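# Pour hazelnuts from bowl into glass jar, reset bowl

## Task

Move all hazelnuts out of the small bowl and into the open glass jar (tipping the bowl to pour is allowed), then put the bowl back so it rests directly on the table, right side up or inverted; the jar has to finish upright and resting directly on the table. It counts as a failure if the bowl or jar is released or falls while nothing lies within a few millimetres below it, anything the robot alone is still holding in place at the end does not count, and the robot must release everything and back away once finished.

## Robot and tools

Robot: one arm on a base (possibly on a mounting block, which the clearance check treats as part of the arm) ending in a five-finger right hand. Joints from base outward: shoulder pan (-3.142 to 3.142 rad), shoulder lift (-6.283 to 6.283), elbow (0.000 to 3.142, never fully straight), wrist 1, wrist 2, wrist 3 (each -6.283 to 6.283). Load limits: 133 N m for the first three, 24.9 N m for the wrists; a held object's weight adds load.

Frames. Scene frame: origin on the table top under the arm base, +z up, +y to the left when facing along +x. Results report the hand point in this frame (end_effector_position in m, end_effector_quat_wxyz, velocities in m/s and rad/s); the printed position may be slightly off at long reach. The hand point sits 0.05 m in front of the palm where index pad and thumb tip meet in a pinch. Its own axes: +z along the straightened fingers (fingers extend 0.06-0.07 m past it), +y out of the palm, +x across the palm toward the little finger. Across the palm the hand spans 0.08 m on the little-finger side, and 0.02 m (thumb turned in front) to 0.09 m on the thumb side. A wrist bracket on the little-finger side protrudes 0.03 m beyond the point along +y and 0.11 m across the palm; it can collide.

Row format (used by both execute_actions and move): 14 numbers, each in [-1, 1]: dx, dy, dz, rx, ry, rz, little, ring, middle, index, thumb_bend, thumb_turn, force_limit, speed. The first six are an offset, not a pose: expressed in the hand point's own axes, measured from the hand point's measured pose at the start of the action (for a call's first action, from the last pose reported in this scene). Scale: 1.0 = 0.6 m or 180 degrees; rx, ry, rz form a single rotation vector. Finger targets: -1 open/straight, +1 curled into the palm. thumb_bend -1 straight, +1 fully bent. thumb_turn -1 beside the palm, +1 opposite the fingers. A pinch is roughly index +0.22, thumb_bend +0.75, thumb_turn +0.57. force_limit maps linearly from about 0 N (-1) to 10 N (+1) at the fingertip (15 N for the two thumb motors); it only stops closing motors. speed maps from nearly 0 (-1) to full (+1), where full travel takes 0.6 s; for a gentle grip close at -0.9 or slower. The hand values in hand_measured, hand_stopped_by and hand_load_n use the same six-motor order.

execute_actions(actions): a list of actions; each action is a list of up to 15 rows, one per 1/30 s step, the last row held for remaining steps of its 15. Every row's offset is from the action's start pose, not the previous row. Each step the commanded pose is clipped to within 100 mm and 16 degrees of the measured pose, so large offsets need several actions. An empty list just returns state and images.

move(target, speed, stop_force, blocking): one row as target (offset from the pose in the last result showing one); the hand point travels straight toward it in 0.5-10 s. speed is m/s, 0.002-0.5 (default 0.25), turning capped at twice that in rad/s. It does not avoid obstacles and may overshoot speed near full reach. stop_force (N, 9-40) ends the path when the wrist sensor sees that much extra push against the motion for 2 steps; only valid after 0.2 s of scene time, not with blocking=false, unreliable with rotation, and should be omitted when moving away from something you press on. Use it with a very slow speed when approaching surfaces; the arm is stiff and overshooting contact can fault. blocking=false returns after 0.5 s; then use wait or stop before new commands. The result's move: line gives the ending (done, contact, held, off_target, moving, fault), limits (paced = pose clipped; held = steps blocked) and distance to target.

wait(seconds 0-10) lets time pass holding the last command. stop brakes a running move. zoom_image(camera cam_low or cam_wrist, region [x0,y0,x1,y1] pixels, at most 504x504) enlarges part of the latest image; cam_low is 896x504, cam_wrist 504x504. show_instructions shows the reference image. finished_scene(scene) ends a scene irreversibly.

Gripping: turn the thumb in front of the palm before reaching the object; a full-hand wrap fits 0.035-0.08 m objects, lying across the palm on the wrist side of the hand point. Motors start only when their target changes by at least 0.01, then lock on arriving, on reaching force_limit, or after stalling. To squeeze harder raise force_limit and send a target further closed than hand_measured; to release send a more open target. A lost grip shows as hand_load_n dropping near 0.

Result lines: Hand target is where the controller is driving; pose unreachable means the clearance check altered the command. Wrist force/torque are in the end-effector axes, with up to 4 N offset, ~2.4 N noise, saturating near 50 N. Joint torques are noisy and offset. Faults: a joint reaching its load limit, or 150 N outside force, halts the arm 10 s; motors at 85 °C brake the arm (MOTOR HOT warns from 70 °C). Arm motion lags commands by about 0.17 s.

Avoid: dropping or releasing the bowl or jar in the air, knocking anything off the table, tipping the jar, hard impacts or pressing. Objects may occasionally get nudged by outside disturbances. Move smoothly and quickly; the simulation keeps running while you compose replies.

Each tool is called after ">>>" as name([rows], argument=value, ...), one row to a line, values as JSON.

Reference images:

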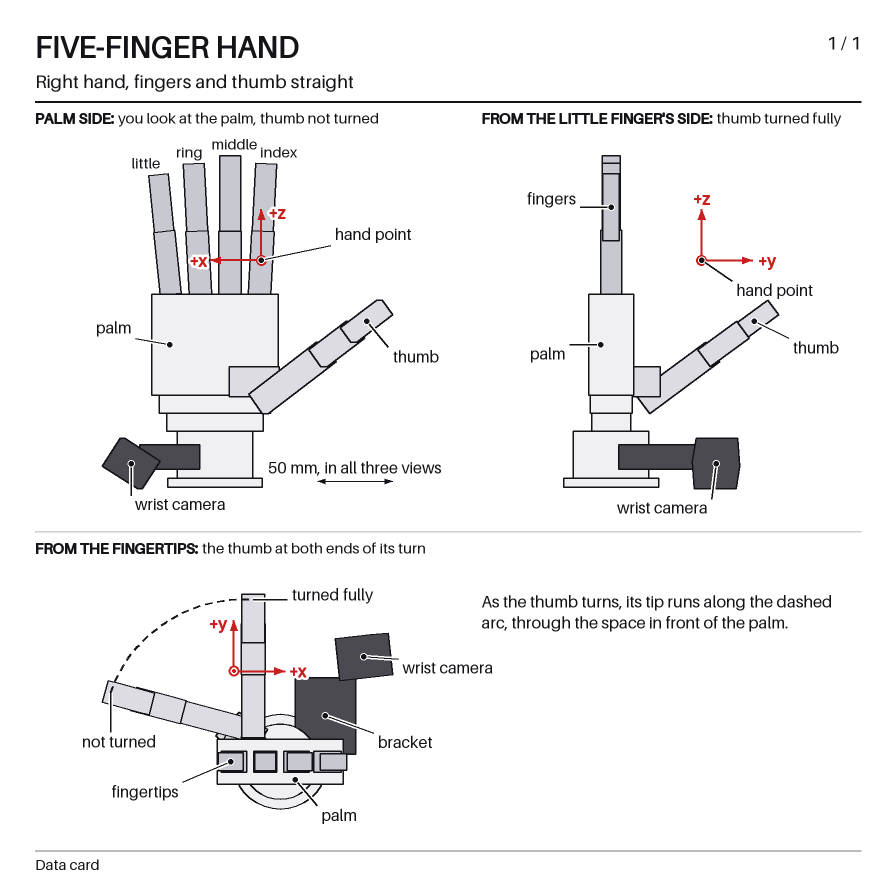

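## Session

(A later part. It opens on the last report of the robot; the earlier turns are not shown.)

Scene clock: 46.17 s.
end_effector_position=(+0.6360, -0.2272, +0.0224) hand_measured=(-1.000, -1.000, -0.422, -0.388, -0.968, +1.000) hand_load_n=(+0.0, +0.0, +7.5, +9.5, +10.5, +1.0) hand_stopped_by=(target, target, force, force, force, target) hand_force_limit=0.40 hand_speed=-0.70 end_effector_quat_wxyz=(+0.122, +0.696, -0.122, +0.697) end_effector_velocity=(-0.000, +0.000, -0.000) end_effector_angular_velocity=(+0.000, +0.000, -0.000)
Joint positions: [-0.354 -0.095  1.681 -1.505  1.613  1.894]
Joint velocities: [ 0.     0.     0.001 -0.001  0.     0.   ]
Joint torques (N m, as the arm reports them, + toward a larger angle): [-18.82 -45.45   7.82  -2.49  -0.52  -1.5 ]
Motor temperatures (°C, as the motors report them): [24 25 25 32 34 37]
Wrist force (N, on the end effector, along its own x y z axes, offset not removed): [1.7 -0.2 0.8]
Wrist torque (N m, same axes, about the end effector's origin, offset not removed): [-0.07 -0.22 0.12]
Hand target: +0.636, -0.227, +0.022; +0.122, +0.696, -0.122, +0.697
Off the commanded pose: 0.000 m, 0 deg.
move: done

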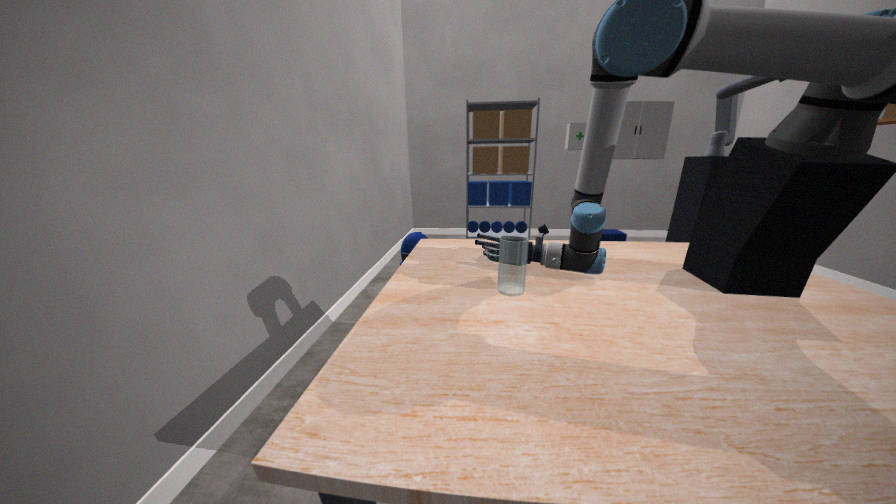

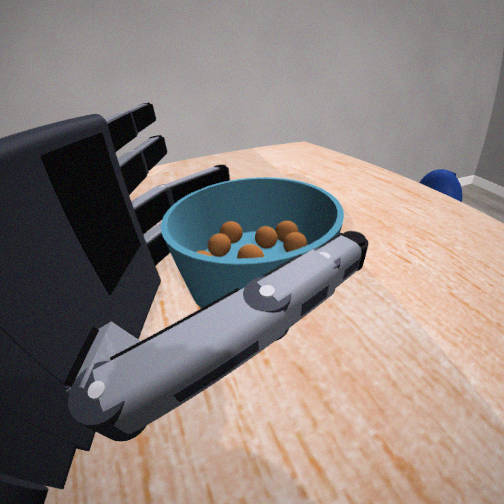

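Lift, then move past the jar.

>>> move(target=[0.36,0,0,0,0,0,-1,-1,0.6,0.6,0.3,1,0.4,-0.7], speed=0.1)

>>> move(target=[0,-0.55,-0.25,0,0,0,-1,-1,0.6,0.6,0.3,1,0.4,-0.7], speed=0.12)

Scene clock: 48.90 s.
end_effector_position=(+0.6362, -0.2275, +0.2383) hand_measured=(-1.000, -1.000, -0.422, -0.388, -0.968, +1.000) hand_load_n=(+0.0, +0.0, +7.5, +9.5, +10.5, +1.0) hand_stopped_by=(target, target, force, force, force, target) hand_force_limit=0.40 hand_speed=-0.70 end_effector_quat_wxyz=(+0.122, +0.696, -0.122, +0.697) end_effector_velocity=(-0.000, -0.001, +0.002) end_effector_angular_velocity=(-0.001, +0.000, -0.001)
Joint positions: [-0.519 -0.598  2.006 -1.327  1.449  1.881]
Joint velocities: [-0.002 -0.004  0.001  0.003 -0.001 -0.001]
Joint torques (N m, as the arm reports them, + toward a larger angle): [-25.02 -40.03   4.82   0.    -0.74  -2.36]
Motor temperatures (°C, as the motors report them): [24 25 25 32 34 37]
Wrist force (N, on the end effector, along its own x y z axes, offset not removed): [0.2 -0.4 2.0]
Wrist torque (N m, same axes, about the end effector's origin, offset not removed): [-0.23 -0.22 0.13]
Hand target: +0.636, -0.227, +0.238; +0.122, +0.696, -0.122, +0.697
Off the commanded pose: 0.000 m, 0 deg.
move: done

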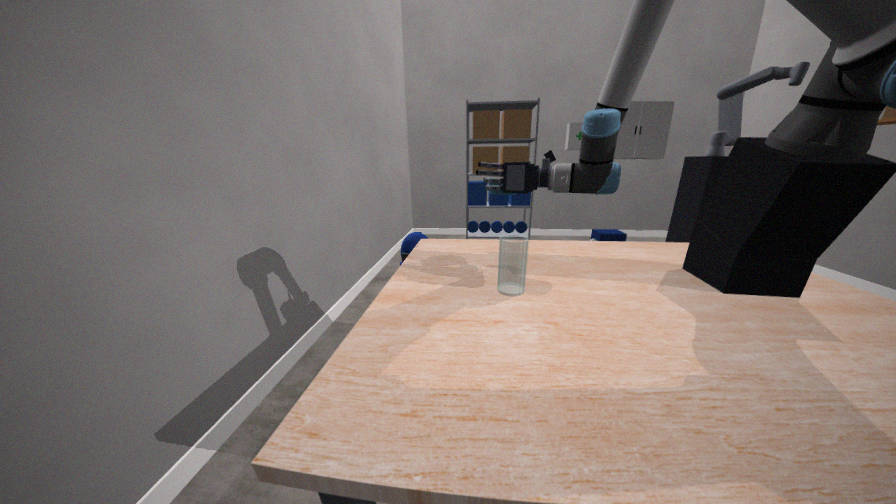

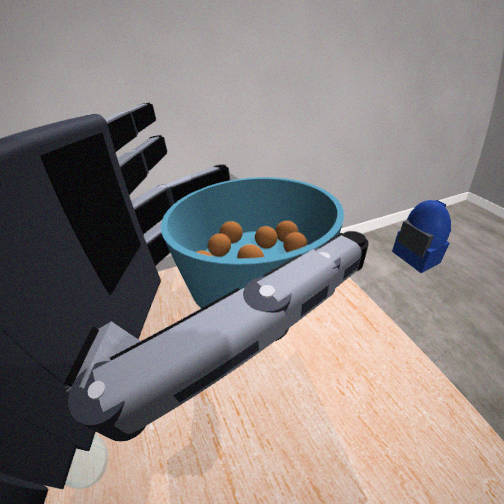

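Scene clock: 52.43 s.
end_effector_position=(+0.6070, +0.1337, +0.2387) hand_measured=(-1.000, -1.000, -0.422, -0.388, -0.968, +1.000) hand_load_n=(+0.0, +0.0, +7.5, +9.5, +10.5, +1.0) hand_stopped_by=(target, target, force, force, force, target) hand_force_limit=0.40 hand_speed=-0.70 end_effector_quat_wxyz=(+0.122, +0.696, -0.122, +0.697) end_effector_velocity=(+0.000, +0.001, -0.000) end_effector_angular_velocity=(-0.000, +0.001, -0.001)
Joint positions: [ 0.281 -0.826  1.899 -0.97   2.246  1.955]
Joint velocities: [ 0.003  0.    -0.004  0.005  0.004  0.001]
Joint torques (N m, as the arm reports them, + toward a larger angle): [ -0.14 -41.15 -19.16   0.67   2.13   2.53]
Motor temperatures (°C, as the motors report them): [24 25 25 32 34 37]
Wrist force (N, on the end effector, along its own x y z axes, offset not removed): [-0.5 -1.0 -0.2]
Wrist torque (N m, same axes, about the end effector's origin, offset not removed): [-0.11 -0.01 -0.03]
Hand target: +0.607, +0.134, +0.239; +0.122, +0.696, -0.122, +0.697
Off the commanded pose: 0.000 m, 0 deg.
move: done

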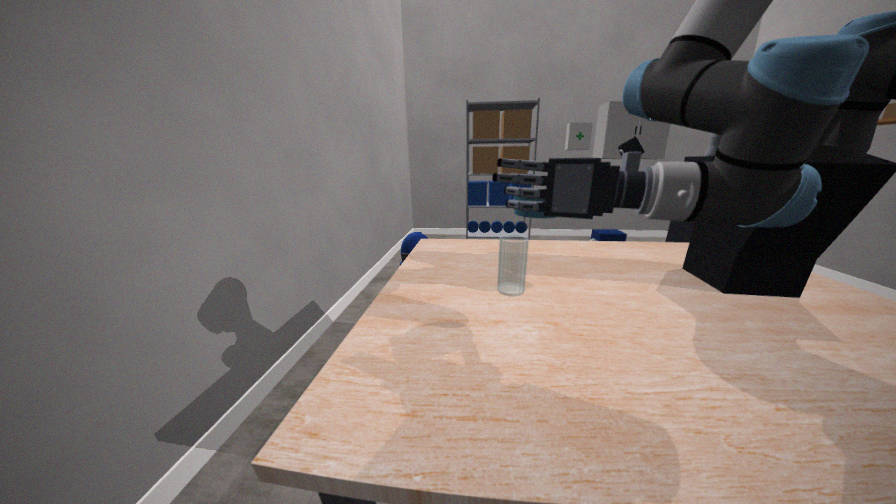

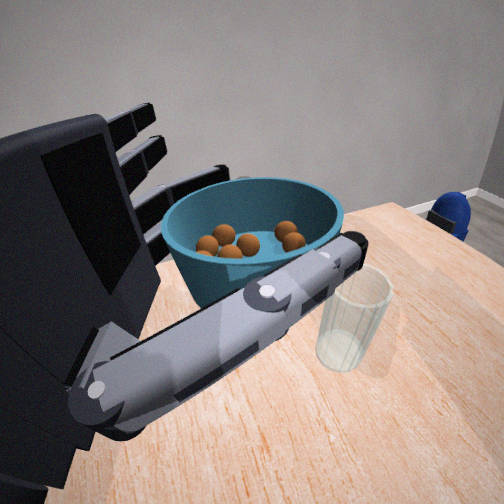

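>>> move(target=[-0.07,0.09,0.09,0,0,0.25,-1,-1,0.6,0.6,0.3,1,0.4,-0.7], speed=0.08)

>>> zoom_image(camera="cam_low", region=[400,130,640,310])

Scene clock: 57.87 s.
end_effector_position=(+0.6395, +0.0647, +0.1967) hand_measured=(-1.000, -1.000, -0.422, -0.388, -0.968, +1.000) hand_load_n=(+0.0, +0.0, +7.5, +9.5, +10.5, +1.0) hand_stopped_by=(target, target, force, force, force, target) hand_force_limit=0.40 hand_speed=-0.70 end_effector_quat_wxyz=(-0.154, +0.597, -0.379, +0.690) end_effector_velocity=(+0.001, -0.001, -0.000) end_effector_angular_velocity=(+0.009, -0.005, +0.001)
Joint positions: [ 0.059 -0.766  1.986 -1.131  2.024  2.714]
Joint velocities: [-0.003  0.001 -0.    -0.003 -0.004  0.01 ]
Joint torques (N m, as the arm reports them, + toward a larger angle): [-21.38 -29.04   5.19  -2.67  -0.68   2.55]
Motor temperatures (°C, as the motors report them): [24 25 25 32 35 37]
Wrist force (N, on the end effector, along its own x y z axes, offset not removed): [-0.7 1.3 1.4]
Wrist torque (N m, same axes, about the end effector's origin, offset not removed): [0.00 -0.12 -0.07]
Hand target: +0.640, +0.065, +0.197; -0.154, +0.597, -0.380, +0.690
Off the commanded pose: 0.000 m, 0 deg.
move: done

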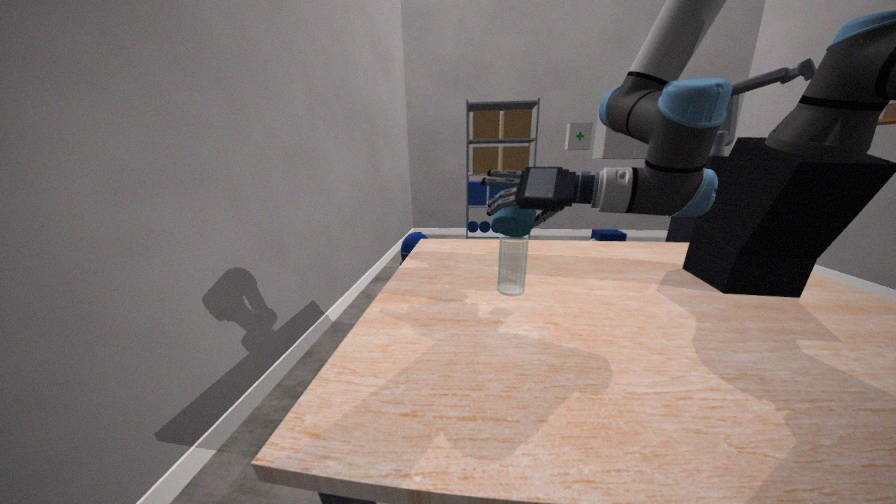

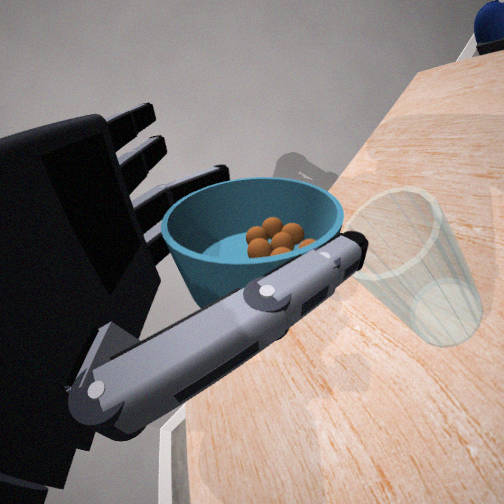

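Region (400, 130, 640, 310) of cam_low's 896x504 image, scaled by 2.100, with more detail than that image has; it fills the top 378 rows of this view, and the rest is white.

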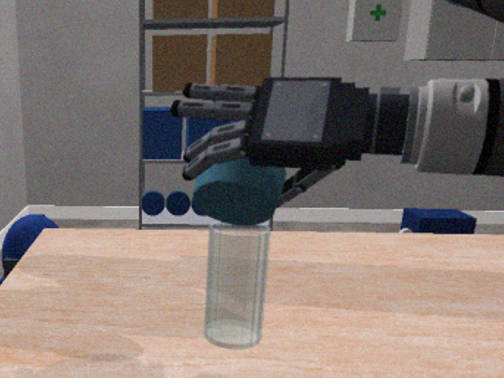

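>>> move(target=[0.035,0.035,0.01,0,0,0.12,-1,-1,0.6,0.6,0.3,1,0.4,-0.7], speed=0.06)

>>> zoom_image(camera="cam_low", region=[400,130,640,310])

Scene clock: 61.50 s.
end_effector_position=(+0.6351, +0.0348, +0.1967) hand_measured=(-1.000, -1.000, -0.422, -0.388, -0.968, +1.000) hand_load_n=(+0.0, +0.0, +7.5, +9.0, +10.5, +0.5) hand_stopped_by=(target, target, force, force, force, target) hand_force_limit=0.40 hand_speed=-0.70 end_effector_quat_wxyz=(-0.280, +0.515, -0.484, +0.649) end_effector_velocity=(-0.001, -0.001, -0.000) end_effector_angular_velocity=(+0.011, -0.003, -0.000)
Joint positions: [-0.063 -0.755  2.071 -1.231  1.903  3.079]
Joint velocities: [-0.004  0.001  0.003 -0.003 -0.004  0.011]
Joint torques (N m, as the arm reports them, + toward a larger angle): [-22.64 -28.25   5.3   -2.74  -0.55   2.36]
Motor temperatures (°C, as the motors report them): [24 25 25 32 35 37]
Wrist force (N, on the end effector, along its own x y z axes, offset not removed): [1.5 1.3 1.0]
Wrist torque (N m, same axes, about the end effector's origin, offset not removed): [-0.05 -0.35 0.21]
Hand target: +0.635, +0.035, +0.197; -0.280, +0.515, -0.484, +0.649
Off the commanded pose: 0.000 m, 0 deg.
move: done

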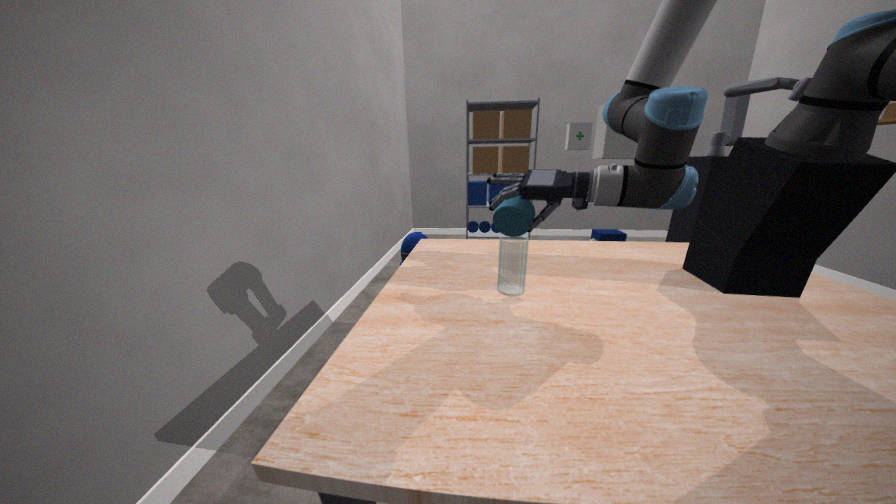

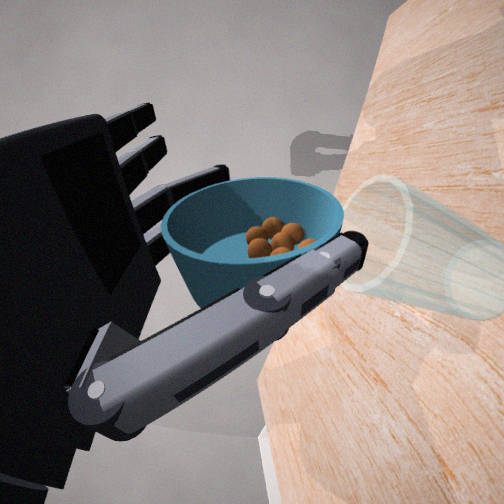

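Region (400, 130, 640, 310) of cam_low's 896x504 image, scaled by 2.100, with more detail than that image has; it fills the top 378 rows of this view, and the rest is white.

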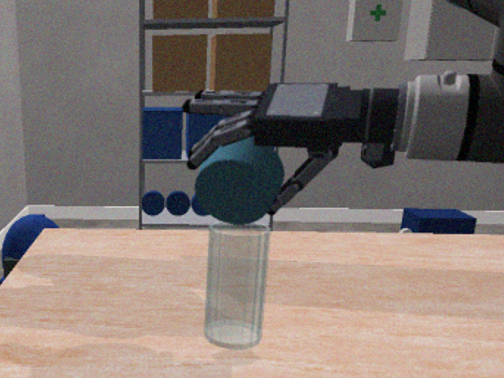

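>>> move(target=[0,0,0.007,0,0,0.11,-1,-1,0.6,0.6,0.3,1,0.4,-0.7], speed=0.04)

>>> zoom_image(camera="cam_low", region=[400,130,640,310])

Scene clock: 66.17 s.
end_effector_position=(+0.6391, +0.0334, +0.1967) hand_measured=(-1.000, -1.000, -0.422, -0.388, -0.968, +1.000) hand_load_n=(+0.0, +0.0, +7.5, +9.0, +10.5, +0.5) hand_stopped_by=(target, target, force, force, force, target) hand_force_limit=0.40 hand_speed=-0.70 end_effector_quat_wxyz=(+0.387, -0.425, +0.565, -0.592) end_effector_velocity=(+0.001, +0.000, +0.000) end_effector_angular_velocity=(+0.010, -0.004, +0.001)
Joint positions: [-0.113 -0.728  2.09  -1.278  1.853  3.419]
Joint velocities: [-0.001  0.002 -0.001 -0.001 -0.002  0.011]
Joint torques (N m, as the arm reports them, + toward a larger angle): [-22.49 -28.5    5.29  -2.94  -0.8    2.27]
Motor temperatures (°C, as the motors report them): [24 25 25 32 35 37]
Wrist force (N, on the end effector, along its own x y z axes, offset not removed): [-1.1 -0.1 1.4]
Wrist torque (N m, same axes, about the end effector's origin, offset not removed): [-0.22 0.16 -0.07]
Hand target: +0.639, +0.033, +0.197; +0.388, -0.424, +0.565, -0.592
Off the commanded pose: 0.000 m, 0 deg.
move: done

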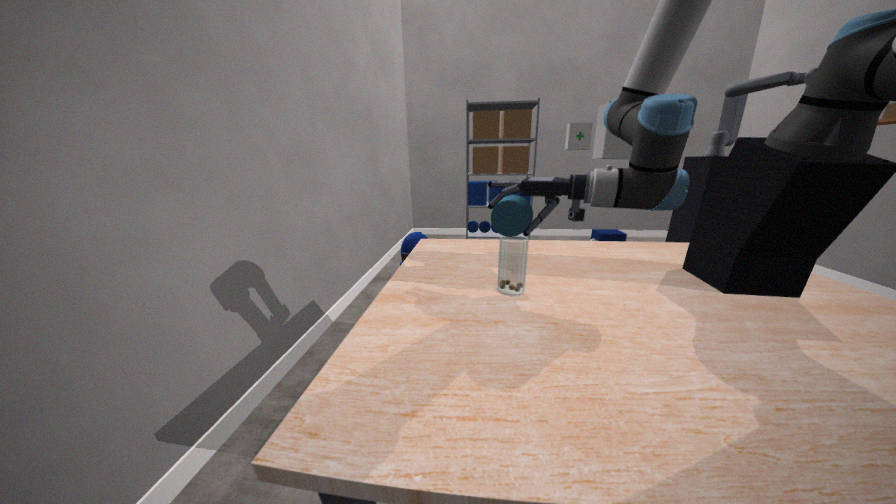

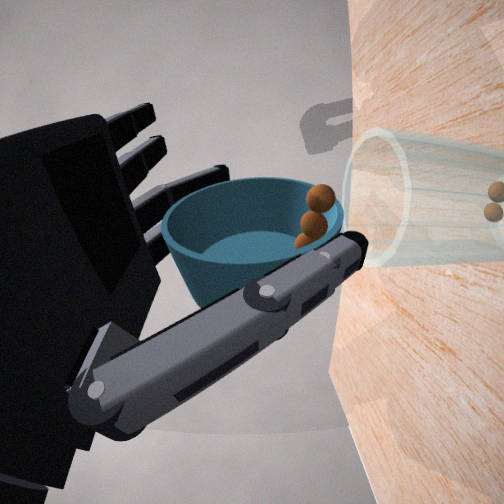

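Region (400, 130, 640, 310) of cam_low's 896x504 image, scaled by 2.100, with more detail than that image has; it fills the top 378 rows of this view, and the rest is white.

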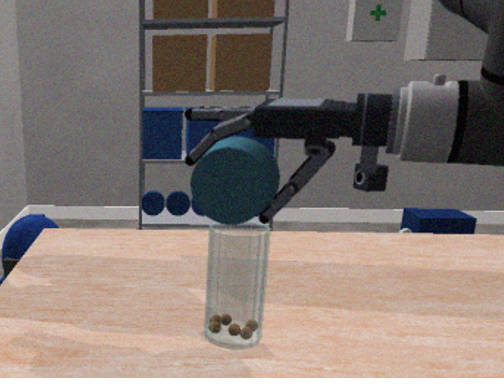

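>>> move(target=[0.017,-0.005,0,0,0,0.08,-1,-1,0.6,0.6,0.3,1,0.4,-0.7], speed=0.04)

Scene clock: 69.63 s.
end_effector_position=(+0.6357, +0.0240, +0.2004) hand_measured=(-1.000, -1.000, -0.422, -0.388, -0.968, +1.000) hand_load_n=(+0.0, +0.0, +7.5, +9.0, +10.5, +0.5) hand_stopped_by=(target, target, force, force, force, target) hand_force_limit=0.40 hand_speed=-0.70 end_effector_quat_wxyz=(+0.458, -0.351, +0.614, -0.539) end_effector_velocity=(+0.000, -0.001, +0.000) end_effector_angular_velocity=(+0.010, -0.005, +0.000)
Joint positions: [-0.168 -0.702  2.118 -1.334  1.799  3.665]
Joint velocities: [-0.003  0.002  0.    -0.003 -0.003  0.01 ]
Joint torques (N m, as the arm reports them, + toward a larger angle): [-22.15 -28.06   6.32  -2.89  -0.85   2.26]
Motor temperatures (°C, as the motors report them): [24 25 25 32 35 37]
Wrist force (N, on the end effector, along its own x y z axes, offset not removed): [1.0 0.2 2.1]
Wrist torque (N m, same axes, about the end effector's origin, offset not removed): [-0.22 -0.21 0.03]
Hand target: +0.636, +0.024, +0.200; +0.458, -0.351, +0.614, -0.539
Off the commanded pose: 0.000 m, 0 deg.
move: done

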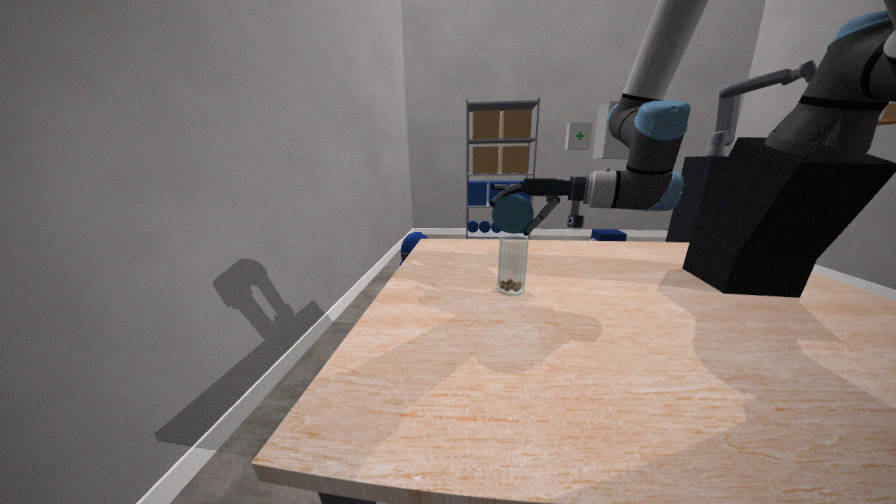

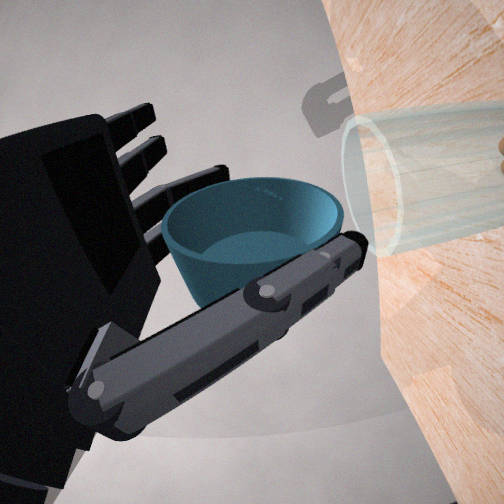

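>>> move(target=[-0.25,0,0,0,0,-0.559,-1,-1,0.6,0.6,0.3,1,0.4,-0.7], speed=0.25)

>>> move(target=[-0.32,0,0,0,0,0,-1,-1,0.6,0.6,0.3,1,0.4,-0.7], speed=0.12)

>>> move(target=[-0.04,0,0,0,0,0,-1,-1,0.6,0.6,0.3,1,0.4,-0.7], speed=0.004, stop_force=9)

Scene clock: 73.83 s.
end_effector_position=(+0.6856, +0.1627, +0.2280) hand_measured=(-1.000, -1.000, -0.422, -0.388, -0.968, +1.000) hand_load_n=(+0.0, +0.0, +7.5, +9.5, +10.5, +1.0) hand_stopped_by=(target, target, force, force, force, target) hand_force_limit=0.40 hand_speed=-0.70 end_effector_quat_wxyz=(+0.122, +0.696, -0.122, +0.697) end_effector_velocity=(+0.000, +0.001, +0.000) end_effector_angular_velocity=(-0.009, +0.003, -0.000)
Joint positions: [ 0.285 -0.717  1.63  -0.809  2.25   1.956]
Joint velocities: [ 0.002  0.002 -0.004  0.001  0.003 -0.01 ]
Joint torques (N m, as the arm reports them, + toward a larger angle): [ -0.9  -36.04 -23.55   1.08   2.25  -2.35]
Motor temperatures (°C, as the motors report them): [24 25 25 32 35 37]
Wrist force (N, on the end effector, along its own x y z axes, offset not removed): [-0.8 -0.2 1.3]
Wrist torque (N m, same axes, about the end effector's origin, offset not removed): [-0.08 0.07 0.02]
Hand target: +0.686, +0.163, +0.228; +0.122, +0.696, -0.122, +0.697
Off the commanded pose: 0.000 m, 0 deg.
move: done

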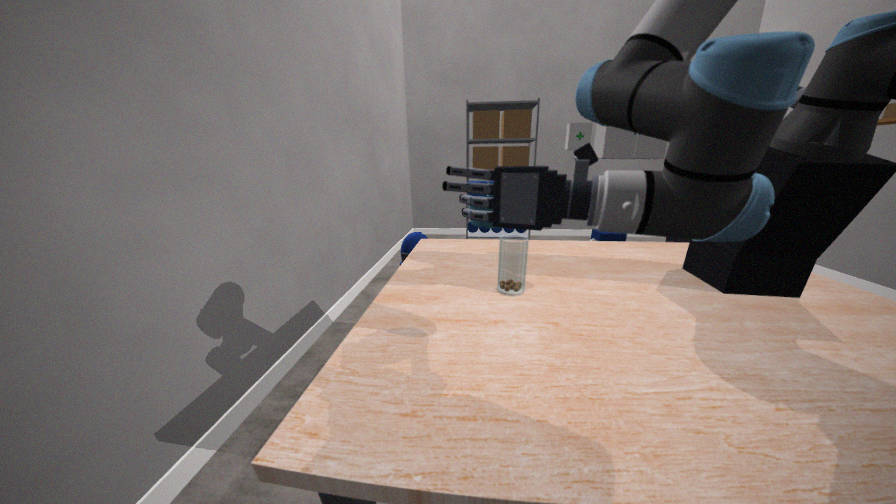

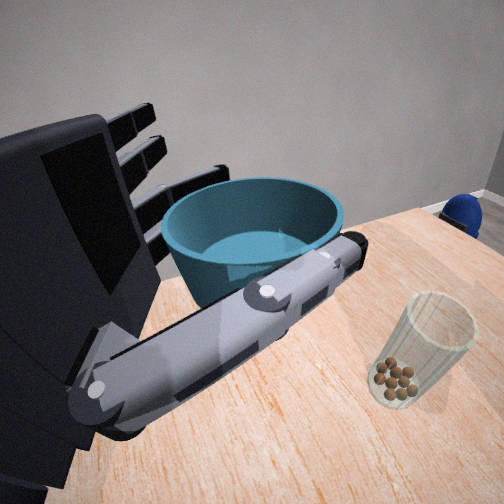

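Scene clock: 75.93 s.
end_effector_position=(+0.6854, +0.1628, +0.0362) hand_measured=(-1.000, -1.000, -0.422, -0.388, -0.968, +1.000) hand_load_n=(+0.0, +0.0, +7.5, +9.5, +10.5, +1.0) hand_stopped_by=(target, target, force, force, force, target) hand_force_limit=0.40 hand_speed=-0.70 end_effector_quat_wxyz=(+0.122, +0.696, -0.122, +0.697) end_effector_velocity=(+0.000, +0.002, -0.002) end_effector_angular_velocity=(+0.001, -0.000, +0.003)
Joint positions: [ 0.381 -0.302  1.346 -0.931  2.346  1.97 ]
Joint velocities: [ 0.003  0.005 -0.007  0.001  0.001  0.001]
Joint torques (N m, as the arm reports them, + toward a larger angle): [ -2.51 -38.34 -20.42   1.05   2.1    2.36]
Motor temperatures (°C, as the motors report them): [24 25 25 32 35 37]
Wrist force (N, on the end effector, along its own x y z axes, offset not removed): [0.1 -0.7 1.6]
Wrist torque (N m, same axes, about the end effector's origin, offset not removed): [-0.23 -0.24 0.05]
Hand target: +0.685, +0.163, +0.036; +0.122, +0.696, -0.122, +0.697
Off the commanded pose: 0.000 m, 0 deg.
move: done

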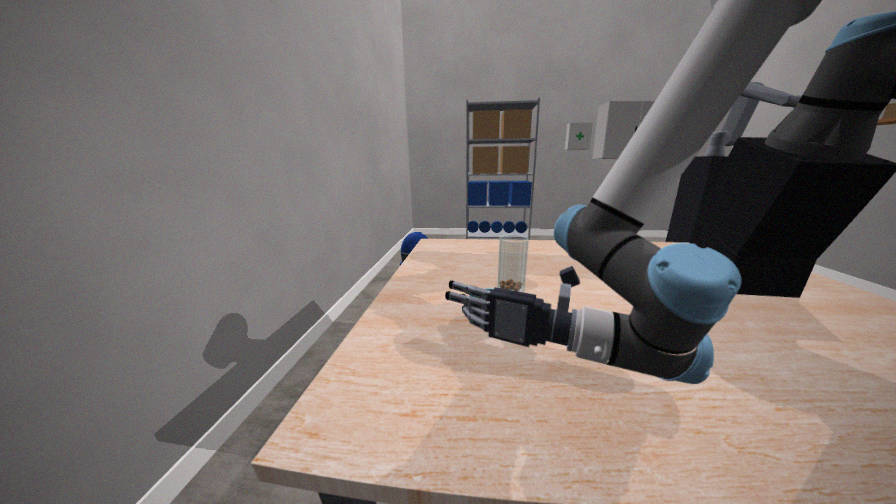

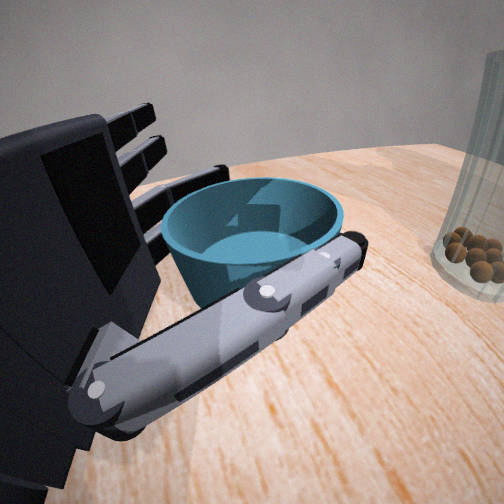

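Scene clock: 79.87 s.
end_effector_position=(+0.6854, +0.1629, +0.0220) hand_measured=(-1.000, -1.000, -0.422, -0.388, -0.970, +1.000) hand_load_n=(+0.0, +0.0, +7.0, +8.5, +11.0, -1.0) hand_stopped_by=(target, target, force, force, force, target) hand_force_limit=0.40 hand_speed=-0.70 end_effector_quat_wxyz=(+0.122, +0.696, -0.122, +0.697) end_effector_velocity=(-0.001, -0.000, +0.001) end_effector_angular_velocity=(-0.001, +0.002, +0.000)
Joint positions: [ 0.388 -0.27   1.315 -0.932  2.352  1.971]
Joint velocities: [-0.    -0.003  0.005  0.    -0.001  0.   ]
Joint torques (N m, as the arm reports them, + toward a larger angle): [-10.32 -50.13   3.7   -0.28  -1.8    2.7 ]
Motor temperatures (°C, as the motors report them): [24 25 25 32 35 37]
Wrist force (N, on the end effector, along its own x y z axes, offset not removed): [6.7 3.7 -0.9]
Wrist torque (N m, same axes, about the end effector's origin, offset not removed): [0.10 0.26 0.20]
Hand target: +0.685, +0.163, +0.022; +0.122, +0.696, -0.122, +0.697
Off the commanded pose: 0.010 m, 0 deg.
move: contact

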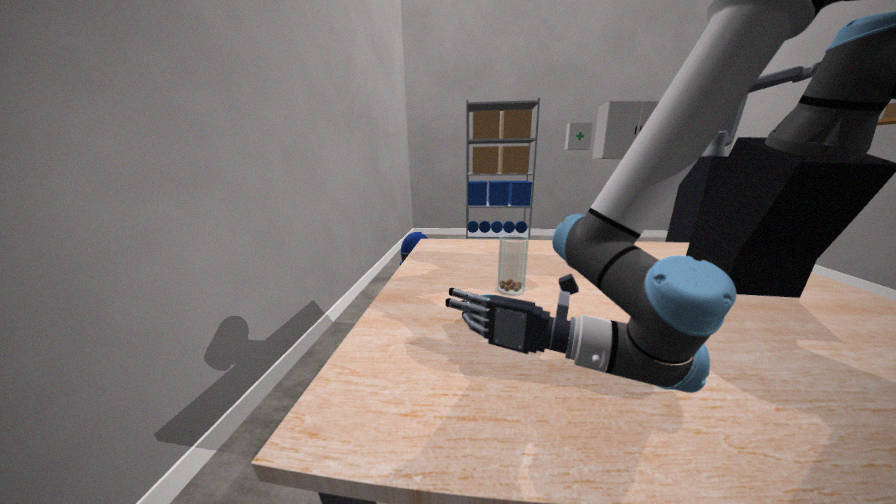

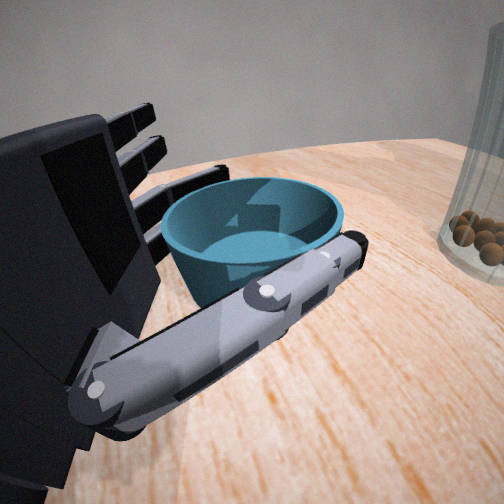

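>>> move(target=[0,0,0,0,0,0,-1,-1,-1,-1,-1,1,0.4,0])

>>> move(target=[0.02,-0.02,-0.22,0,0,0,-1,-1,-1,-1,-1,1,0.4,0], speed=0.12)

Scene clock: 80.67 s.
end_effector_position=(+0.6854, +0.1629, +0.0220) hand_measured=(-1.000, -1.000, -1.000, -1.000, -1.000, +1.000) hand_load_n=(+0.0, +0.0, +0.0, +0.0, +0.0, +0.0) hand_stopped_by=(target, target, target, target, target, target) hand_force_limit=0.40 hand_speed=0.00 end_effector_quat_wxyz=(+0.122, +0.696, -0.122, +0.697) end_effector_velocity=(+0.001, -0.000, +0.001) end_effector_angular_velocity=(+0.001, -0.002, -0.001)
Joint positions: [ 0.388 -0.27   1.315 -0.932  2.352  1.971]
Joint velocities: [-0.001 -0.    -0.001 -0.     0.001  0.   ]
Joint torques (N m, as the arm reports them, + toward a larger angle): [-11.75 -38.44 -19.69   0.12   2.15   1.58]
Motor temperatures (°C, as the motors report them): [24 25 25 32 35 37]
Wrist force (N, on the end effector, along its own x y z axes, offset not removed): [-0.9 0.4 3.0]
Wrist torque (N m, same axes, about the end effector's origin, offset not removed): [-0.08 -0.01 -0.02]
Hand target: +0.685, +0.163, +0.022; +0.122, +0.696, -0.122, +0.697
Off the commanded pose: 0.000 m, 0 deg.
move: done

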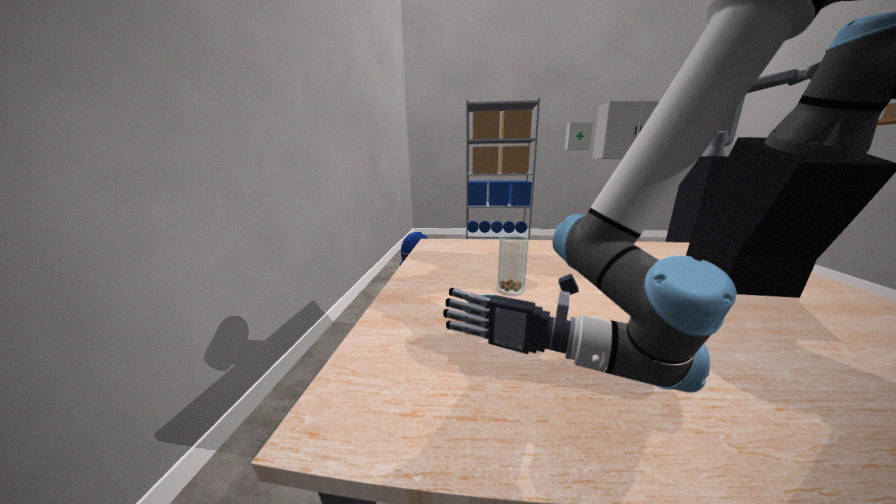

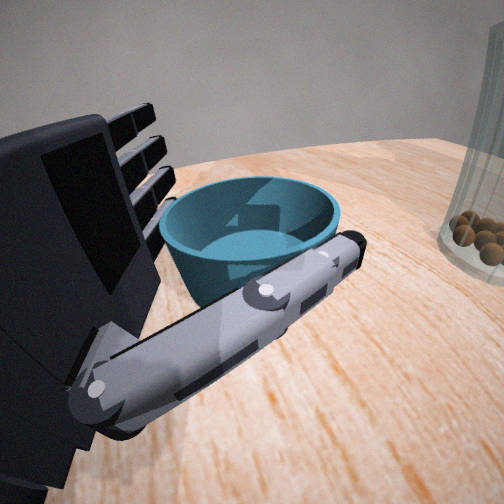

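Scene clock: 82.27 s.
end_effector_position=(+0.5655, +0.2188, +0.0340) hand_measured=(-1.000, -1.000, -1.000, -1.000, -1.000, +1.000) hand_load_n=(+0.0, +0.0, +0.0, +0.0, +0.0, +0.0) hand_stopped_by=(target, target, target, target, target, target) hand_force_limit=0.40 hand_speed=0.00 end_effector_quat_wxyz=(+0.122, +0.696, -0.122, +0.697) end_effector_velocity=(-0.002, +0.001, +0.000) end_effector_angular_velocity=(-0.000, +0.000, +0.001)
Joint positions: [ 0.573 -0.378  1.526 -1.006  2.536  2.007]
Joint velocities: [ 0.004 -0.002  0.003 -0.     0.004  0.001]
Joint torques (N m, as the arm reports them, + toward a larger angle): [ -0.79 -48.04   6.2   -1.38   2.19   2.21]
Motor temperatures (°C, as the motors report them): [24 25 25 32 35 37]
Wrist force (N, on the end effector, along its own x y z axes, offset not removed): [1.2 -0.4 1.5]
Wrist torque (N m, same axes, about the end effector's origin, offset not removed): [-0.23 -0.14 -0.04]
Hand target: +0.565, +0.219, +0.034; +0.122, +0.696, -0.122, +0.697
Off the commanded pose: 0.000 m, 0 deg.
move: done

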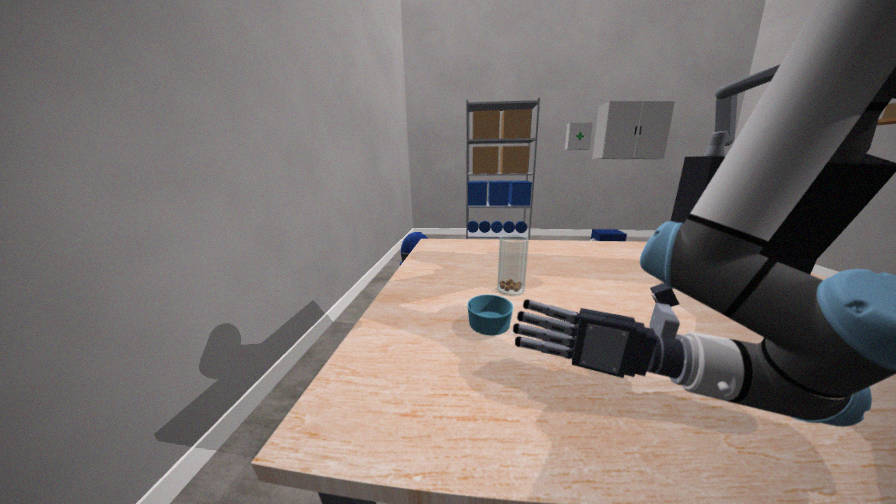

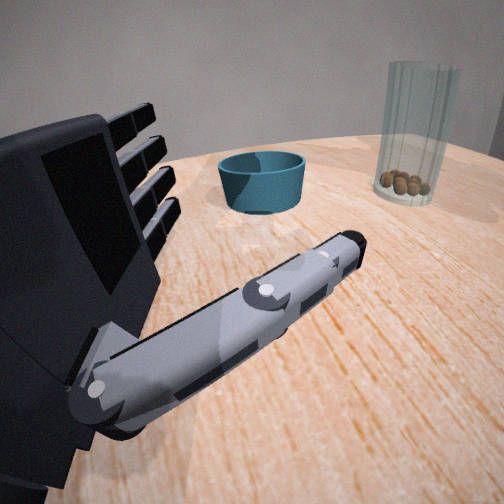

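>>> finished_scene(scene=1)

The scene is finished: the task was done.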